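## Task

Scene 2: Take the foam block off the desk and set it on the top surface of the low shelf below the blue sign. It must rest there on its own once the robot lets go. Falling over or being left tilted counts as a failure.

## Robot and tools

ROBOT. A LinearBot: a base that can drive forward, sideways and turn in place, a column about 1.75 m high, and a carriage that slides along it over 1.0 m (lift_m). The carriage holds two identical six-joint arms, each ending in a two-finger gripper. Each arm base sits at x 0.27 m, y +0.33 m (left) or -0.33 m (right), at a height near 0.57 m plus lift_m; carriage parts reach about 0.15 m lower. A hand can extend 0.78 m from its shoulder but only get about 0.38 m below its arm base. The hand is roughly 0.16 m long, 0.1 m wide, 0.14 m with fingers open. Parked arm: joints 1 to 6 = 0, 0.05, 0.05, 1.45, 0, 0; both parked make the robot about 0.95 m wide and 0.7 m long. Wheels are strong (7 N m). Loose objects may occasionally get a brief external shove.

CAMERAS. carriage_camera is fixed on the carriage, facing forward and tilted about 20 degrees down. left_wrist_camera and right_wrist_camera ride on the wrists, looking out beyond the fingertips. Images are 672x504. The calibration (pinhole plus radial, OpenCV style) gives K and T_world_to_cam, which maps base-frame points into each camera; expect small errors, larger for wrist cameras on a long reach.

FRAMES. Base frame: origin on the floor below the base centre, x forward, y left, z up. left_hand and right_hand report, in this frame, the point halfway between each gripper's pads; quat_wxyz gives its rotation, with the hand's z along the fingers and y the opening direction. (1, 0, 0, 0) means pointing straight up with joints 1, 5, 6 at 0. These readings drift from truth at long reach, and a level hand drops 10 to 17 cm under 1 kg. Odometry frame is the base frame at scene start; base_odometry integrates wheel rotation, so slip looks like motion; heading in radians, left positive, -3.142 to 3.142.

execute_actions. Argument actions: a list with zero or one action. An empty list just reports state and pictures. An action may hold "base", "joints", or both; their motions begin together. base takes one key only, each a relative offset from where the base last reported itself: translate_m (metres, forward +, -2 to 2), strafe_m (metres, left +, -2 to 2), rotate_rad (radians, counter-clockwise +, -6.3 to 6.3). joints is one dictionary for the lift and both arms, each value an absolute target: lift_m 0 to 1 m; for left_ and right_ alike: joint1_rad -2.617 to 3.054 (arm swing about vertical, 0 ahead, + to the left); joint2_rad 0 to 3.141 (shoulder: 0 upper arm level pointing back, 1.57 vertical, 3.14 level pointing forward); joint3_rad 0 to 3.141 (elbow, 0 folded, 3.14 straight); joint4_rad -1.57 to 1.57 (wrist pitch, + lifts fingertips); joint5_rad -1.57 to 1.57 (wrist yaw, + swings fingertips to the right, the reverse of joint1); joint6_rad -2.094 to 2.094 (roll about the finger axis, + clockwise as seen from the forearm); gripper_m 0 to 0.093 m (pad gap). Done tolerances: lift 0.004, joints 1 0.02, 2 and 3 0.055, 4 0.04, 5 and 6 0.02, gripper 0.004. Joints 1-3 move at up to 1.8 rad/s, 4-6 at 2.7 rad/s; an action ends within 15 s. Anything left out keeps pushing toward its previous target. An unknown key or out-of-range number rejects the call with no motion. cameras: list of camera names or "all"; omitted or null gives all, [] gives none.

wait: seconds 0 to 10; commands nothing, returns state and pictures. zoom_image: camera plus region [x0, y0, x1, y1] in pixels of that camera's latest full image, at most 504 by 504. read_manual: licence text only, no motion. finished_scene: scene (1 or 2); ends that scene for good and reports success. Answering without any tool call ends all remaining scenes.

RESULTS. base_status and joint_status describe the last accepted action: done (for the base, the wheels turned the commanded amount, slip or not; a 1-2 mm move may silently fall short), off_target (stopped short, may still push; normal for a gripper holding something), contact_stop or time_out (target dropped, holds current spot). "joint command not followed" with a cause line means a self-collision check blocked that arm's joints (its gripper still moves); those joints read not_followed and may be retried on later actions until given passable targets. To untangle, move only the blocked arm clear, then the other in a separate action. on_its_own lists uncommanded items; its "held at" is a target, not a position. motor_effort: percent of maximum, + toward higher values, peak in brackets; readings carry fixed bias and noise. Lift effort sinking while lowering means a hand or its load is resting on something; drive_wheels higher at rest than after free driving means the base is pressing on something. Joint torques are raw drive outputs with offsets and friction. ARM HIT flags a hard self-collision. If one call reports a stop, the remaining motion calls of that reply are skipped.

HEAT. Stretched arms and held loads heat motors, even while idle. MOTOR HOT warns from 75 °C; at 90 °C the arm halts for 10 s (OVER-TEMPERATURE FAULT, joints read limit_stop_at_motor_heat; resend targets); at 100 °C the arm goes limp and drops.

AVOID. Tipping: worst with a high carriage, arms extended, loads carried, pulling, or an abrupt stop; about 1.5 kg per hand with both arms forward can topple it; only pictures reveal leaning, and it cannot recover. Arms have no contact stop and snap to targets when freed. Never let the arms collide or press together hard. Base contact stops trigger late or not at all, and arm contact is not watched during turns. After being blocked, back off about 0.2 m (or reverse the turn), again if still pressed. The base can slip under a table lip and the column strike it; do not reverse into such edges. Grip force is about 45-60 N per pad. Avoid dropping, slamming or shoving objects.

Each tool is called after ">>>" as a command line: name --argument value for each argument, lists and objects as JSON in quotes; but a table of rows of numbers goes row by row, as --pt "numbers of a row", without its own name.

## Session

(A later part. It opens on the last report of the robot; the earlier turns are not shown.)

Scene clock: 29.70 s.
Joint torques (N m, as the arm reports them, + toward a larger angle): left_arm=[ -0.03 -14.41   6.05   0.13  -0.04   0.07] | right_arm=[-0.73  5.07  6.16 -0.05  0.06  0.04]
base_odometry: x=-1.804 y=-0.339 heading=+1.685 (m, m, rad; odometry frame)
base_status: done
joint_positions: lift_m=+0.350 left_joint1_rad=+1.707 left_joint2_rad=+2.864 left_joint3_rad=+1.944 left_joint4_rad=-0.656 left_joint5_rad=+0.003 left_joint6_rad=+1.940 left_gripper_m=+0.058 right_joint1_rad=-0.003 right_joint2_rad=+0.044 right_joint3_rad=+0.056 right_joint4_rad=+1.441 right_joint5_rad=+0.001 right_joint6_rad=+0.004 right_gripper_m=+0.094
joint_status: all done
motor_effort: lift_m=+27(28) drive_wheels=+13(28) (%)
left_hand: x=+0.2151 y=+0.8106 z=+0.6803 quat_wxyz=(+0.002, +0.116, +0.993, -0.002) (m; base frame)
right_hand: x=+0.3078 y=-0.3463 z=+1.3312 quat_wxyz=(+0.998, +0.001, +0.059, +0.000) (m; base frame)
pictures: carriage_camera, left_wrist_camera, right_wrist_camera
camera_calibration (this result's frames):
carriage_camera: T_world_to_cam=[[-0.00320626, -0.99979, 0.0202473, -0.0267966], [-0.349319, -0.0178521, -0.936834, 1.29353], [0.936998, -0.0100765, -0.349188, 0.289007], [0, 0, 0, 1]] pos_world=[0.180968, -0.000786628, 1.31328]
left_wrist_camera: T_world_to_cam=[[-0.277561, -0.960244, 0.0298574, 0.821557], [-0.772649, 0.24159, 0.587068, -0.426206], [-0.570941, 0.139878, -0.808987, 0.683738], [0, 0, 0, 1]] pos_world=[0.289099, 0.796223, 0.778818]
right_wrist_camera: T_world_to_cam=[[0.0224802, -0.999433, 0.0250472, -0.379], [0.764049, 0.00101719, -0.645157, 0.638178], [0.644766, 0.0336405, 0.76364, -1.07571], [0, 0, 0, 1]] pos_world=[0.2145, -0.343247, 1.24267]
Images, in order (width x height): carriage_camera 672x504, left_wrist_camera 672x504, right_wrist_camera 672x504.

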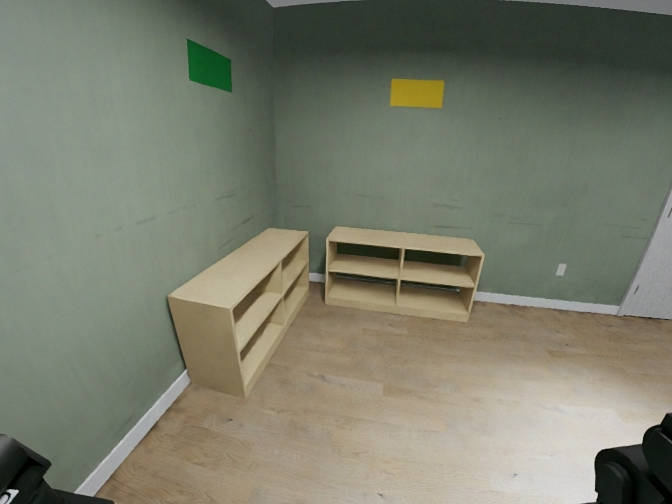

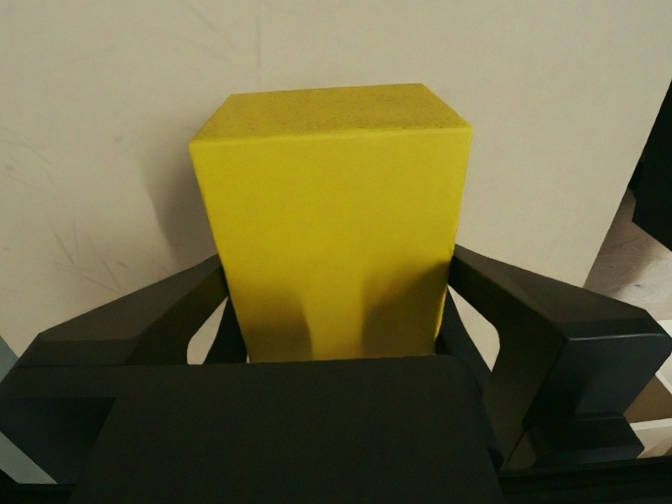

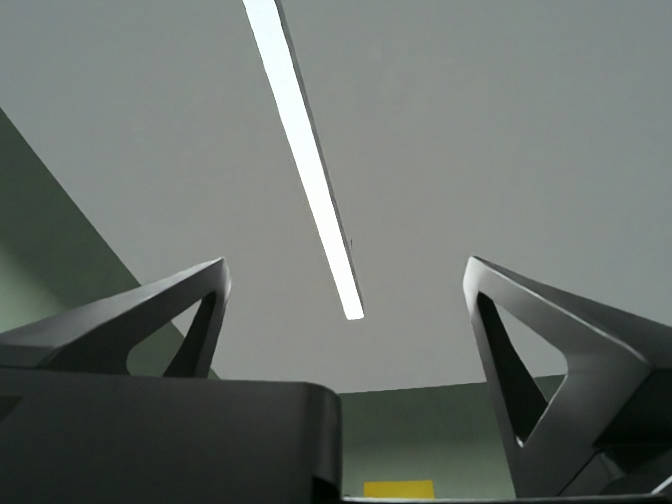

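>>> execute_actions --actions '[{"joints": {"lift_m": 0.315}}]' --cameras '["left_wrist_camera"]'

Scene clock: 30.77 s.
Joint torques (N m, as the arm reports them, + toward a larger angle): left_arm=[ -0.22 -14.69   5.84   0.18  -0.01   0.08] | right_arm=[-0.74  4.93  6.19 -0.11  0.07  0.03]
base_odometry: x=-1.804 y=-0.339 heading=+1.685 (m, m, rad; odometry frame)
base_status: not commanded
joint_positions: lift_m=+0.315 left_joint1_rad=+1.707 left_joint2_rad=+2.867 left_joint3_rad=+1.944 left_joint4_rad=-0.661 left_joint5_rad=+0.000 left_joint6_rad=+1.940 left_gripper_m=+0.058 right_joint1_rad=-0.003 right_joint2_rad=+0.044 right_joint3_rad=+0.056 right_joint4_rad=+1.445 right_joint5_rad=+0.001 right_joint6_rad=+0.004 right_gripper_m=+0.094
joint_status: all done
motor_effort: lift_m=+27(26) drive_wheels=+16(13) (%)
left_hand: x=+0.2149 y=+0.8086 z=+0.6443 quat_wxyz=(+0.002, +0.116, +0.993, -0.006) (m; base frame)
right_hand: x=+0.3068 y=-0.3463 z=+1.2964 quat_wxyz=(+0.998, +0.001, +0.057, +0.000) (m; base frame)
pictures: left_wrist_camera
camera_calibration (this result's frames):
left_wrist_camera: T_world_to_cam=[[-0.277528, -0.959983, 0.0375609, 0.815453], [-0.771669, 0.246035, 0.586509, -0.408196], [-0.57228, 0.133788, -0.809071, 0.660094], [0, 0, 0, 1]] pos_world=[0.289077, 0.794939, 0.742844]
Images, in order (width x height): left_wrist_camera 672x504.

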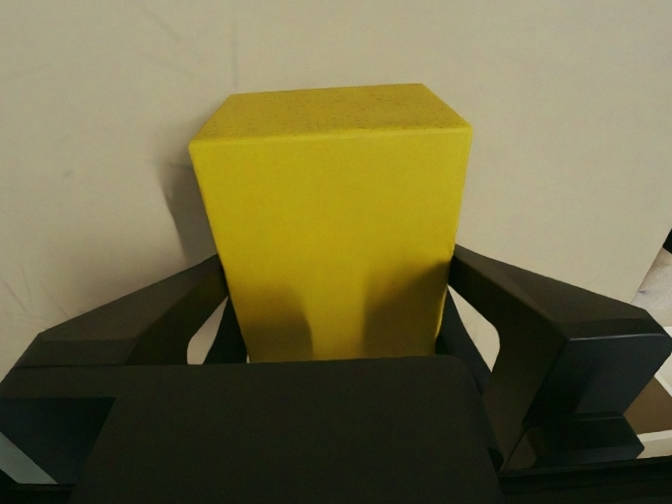

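>>> zoom_image --camera "left_wrist_camera" --region '[552, 200, 672, 320]'

>>> zoom_image --camera "left_wrist_camera" --region '[40, 40, 300, 300]'

Region (552, 200, 672, 320) of left_wrist_camera's 672x504 image, scaled by 4.200, with more detail than that image has.

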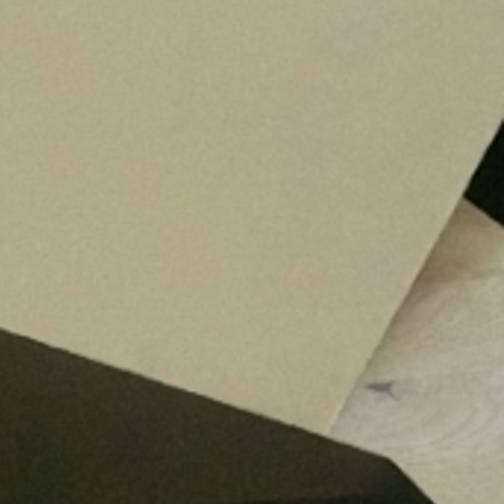

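Region (40, 40, 300, 300) of left_wrist_camera's 672x504 image, scaled by 1.938, with more detail than that image has.

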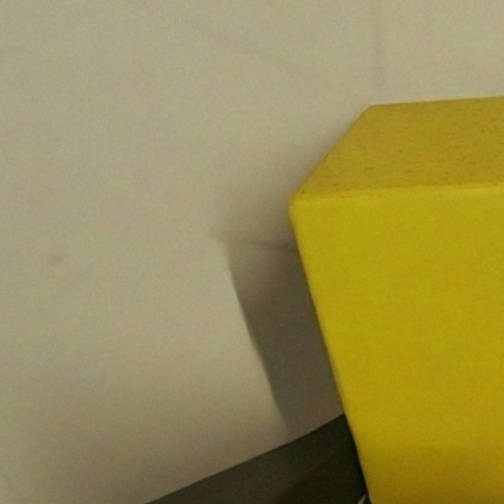

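>>> execute_actions --actions '[{"joints": {"lift_m": 0.309, "left_gripper_m": 0.088}}]' --cameras '["left_wrist_camera"]'

Scene clock: 31.70 s.
Joint torques (N m, as the arm reports them, + toward a larger angle): left_arm=[ -0.06 -14.22   5.88   0.19  -0.05   0.07] | right_arm=[-0.75  5.04  6.23 -0.14  0.07  0.03]
base_odometry: x=-1.804 y=-0.339 heading=+1.685 (m, m, rad; odometry frame)
base_status: not commanded
joint_positions: lift_m=+0.309 left_joint1_rad=+1.707 left_joint2_rad=+2.862 left_joint3_rad=+1.944 left_joint4_rad=-0.662 left_joint5_rad=+0.001 left_joint6_rad=+1.941 left_gripper_m=+0.088 right_joint1_rad=-0.003 right_joint2_rad=+0.044 right_joint3_rad=+0.056 right_joint4_rad=+1.446 right_joint5_rad=+0.001 right_joint6_rad=+0.004 right_gripper_m=+0.094
joint_status: all done
motor_effort: lift_m=+25(22) drive_wheels=+13(15) (%)
left_hand: x=+0.2149 y=+0.8099 z=+0.6406 quat_wxyz=(+0.002, +0.117, +0.993, -0.004) (m; base frame)
right_hand: x=+0.3065 y=-0.3463 z=+1.2905 quat_wxyz=(+0.998, +0.001, +0.056, +0.000) (m; base frame)
pictures: left_wrist_camera
camera_calibration (this result's frames):
left_wrist_camera: T_world_to_cam=[[-0.278271, -0.959914, 0.033609, 0.819555], [-0.77185, 0.244305, 0.586994, -0.405226], [-0.571675, 0.137402, -0.808893, 0.653746], [0, 0, 0, 1]] pos_world=[0.289015, 0.795876, 0.739132]
Images, in order (width x height): left_wrist_camera 672x504.

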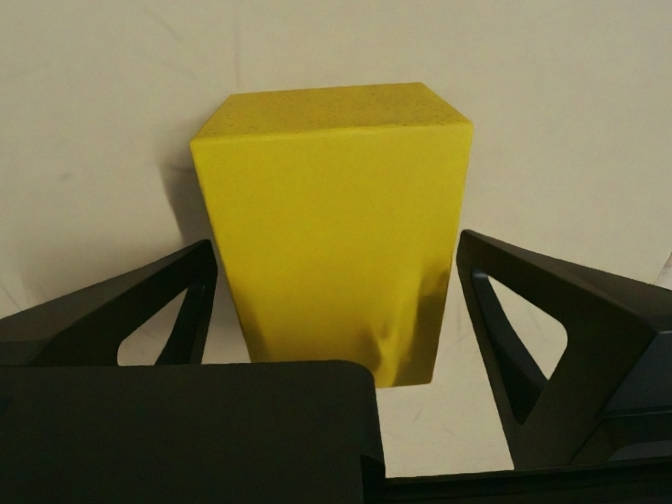

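>>> execute_actions --actions '[{"joints": {"lift_m": 0.39}}]'

Scene clock: 32.63 s.
Joint torques (N m, as the arm reports them, + toward a larger angle): left_arm=[ -0.18 -13.95   5.77   0.24  -0.02   0.08] | right_arm=[-0.74  5.08  6.27 -0.15  0.07  0.03]
base_odometry: x=-1.804 y=-0.339 heading=+1.685 (m, m, rad; odometry frame)
base_status: not commanded
joint_positions: lift_m=+0.390 left_joint1_rad=+1.707 left_joint2_rad=+2.854 left_joint3_rad=+1.944 left_joint4_rad=-0.663 left_joint5_rad=+0.001 left_joint6_rad=+1.941 left_gripper_m=+0.088 right_joint1_rad=-0.003 right_joint2_rad=+0.044 right_joint3_rad=+0.056 right_joint4_rad=+1.447 right_joint5_rad=+0.001 right_joint6_rad=+0.004 right_gripper_m=+0.094
joint_status: all done
motor_effort: lift_m=+33(41) drive_wheels=+14(13) (%)
left_hand: x=+0.2146 y=+0.8121 z=+0.7245 quat_wxyz=(+0.001, +0.117, +0.993, -0.001) (m; base frame)
right_hand: x=+0.3065 y=-0.3463 z=+1.3708 quat_wxyz=(+0.998, +0.001, +0.056, +0.000) (m; base frame)
pictures: carriage_camera, left_wrist_camera, right_wrist_camera
camera_calibration (this result's frames):
carriage_camera: T_world_to_cam=[[-0.00320626, -0.99979, 0.0202473, -0.0275967], [-0.349319, -0.0178521, -0.936834, 1.33054], [0.936998, -0.0100765, -0.349188, 0.302805], [0, 0, 0, 1]] pos_world=[0.180968, -0.000786628, 1.35279]
left_wrist_camera: T_world_to_cam=[[-0.278245, -0.960101, 0.0280351, 0.822874], [-0.771362, 0.240749, 0.589102, -0.453909], [-0.572346, 0.142289, -0.807573, 0.716302], [0, 0, 0, 1]] pos_world=[0.288805, 0.797398, 0.822795]
right_wrist_camera: T_world_to_cam=[[0.0223364, -0.999433, 0.0251927, -0.380111], [0.767729, 0.00100608, -0.640774, 0.657626], [0.640386, 0.0336538, 0.767316, -1.10874], [0, 0, 0, 1]] pos_world=[0.213635, -0.343244, 1.28172]
Images, in order (width x height): carriage_camera 672x504, left_wrist_camera 672x504, right_wrist_camera 672x504.

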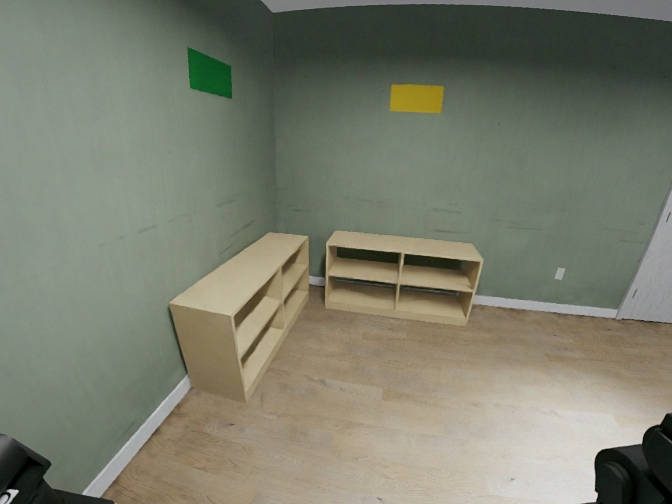

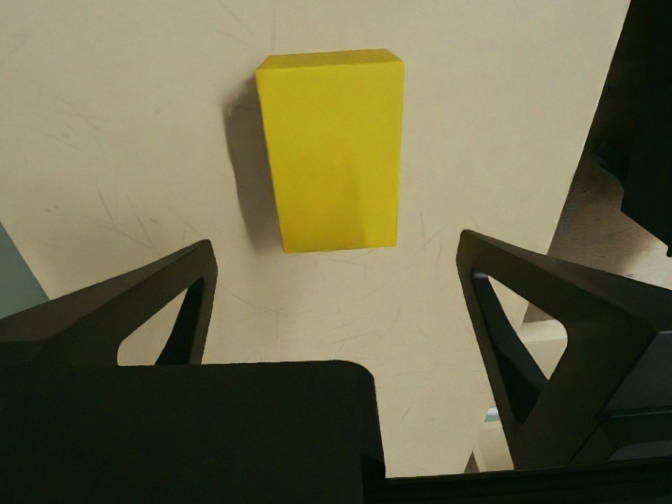

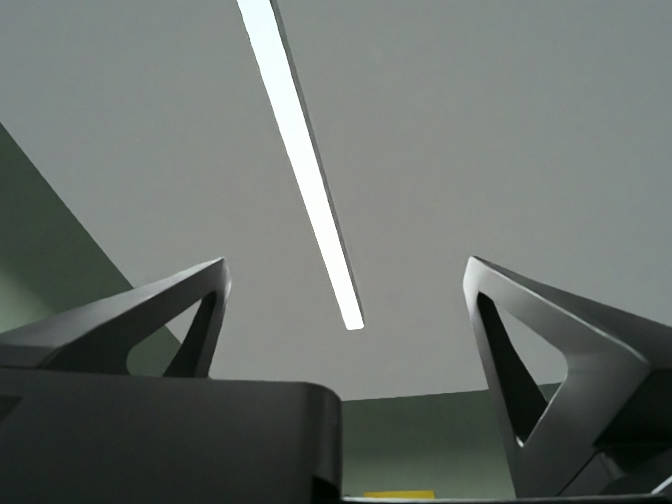

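The block is resting on the blue-sign shelf, the hand is clear of it and the robot is upright, so I'm ending the scene.

>>> finished_scene --scene 2

The scene is finished: the task was done.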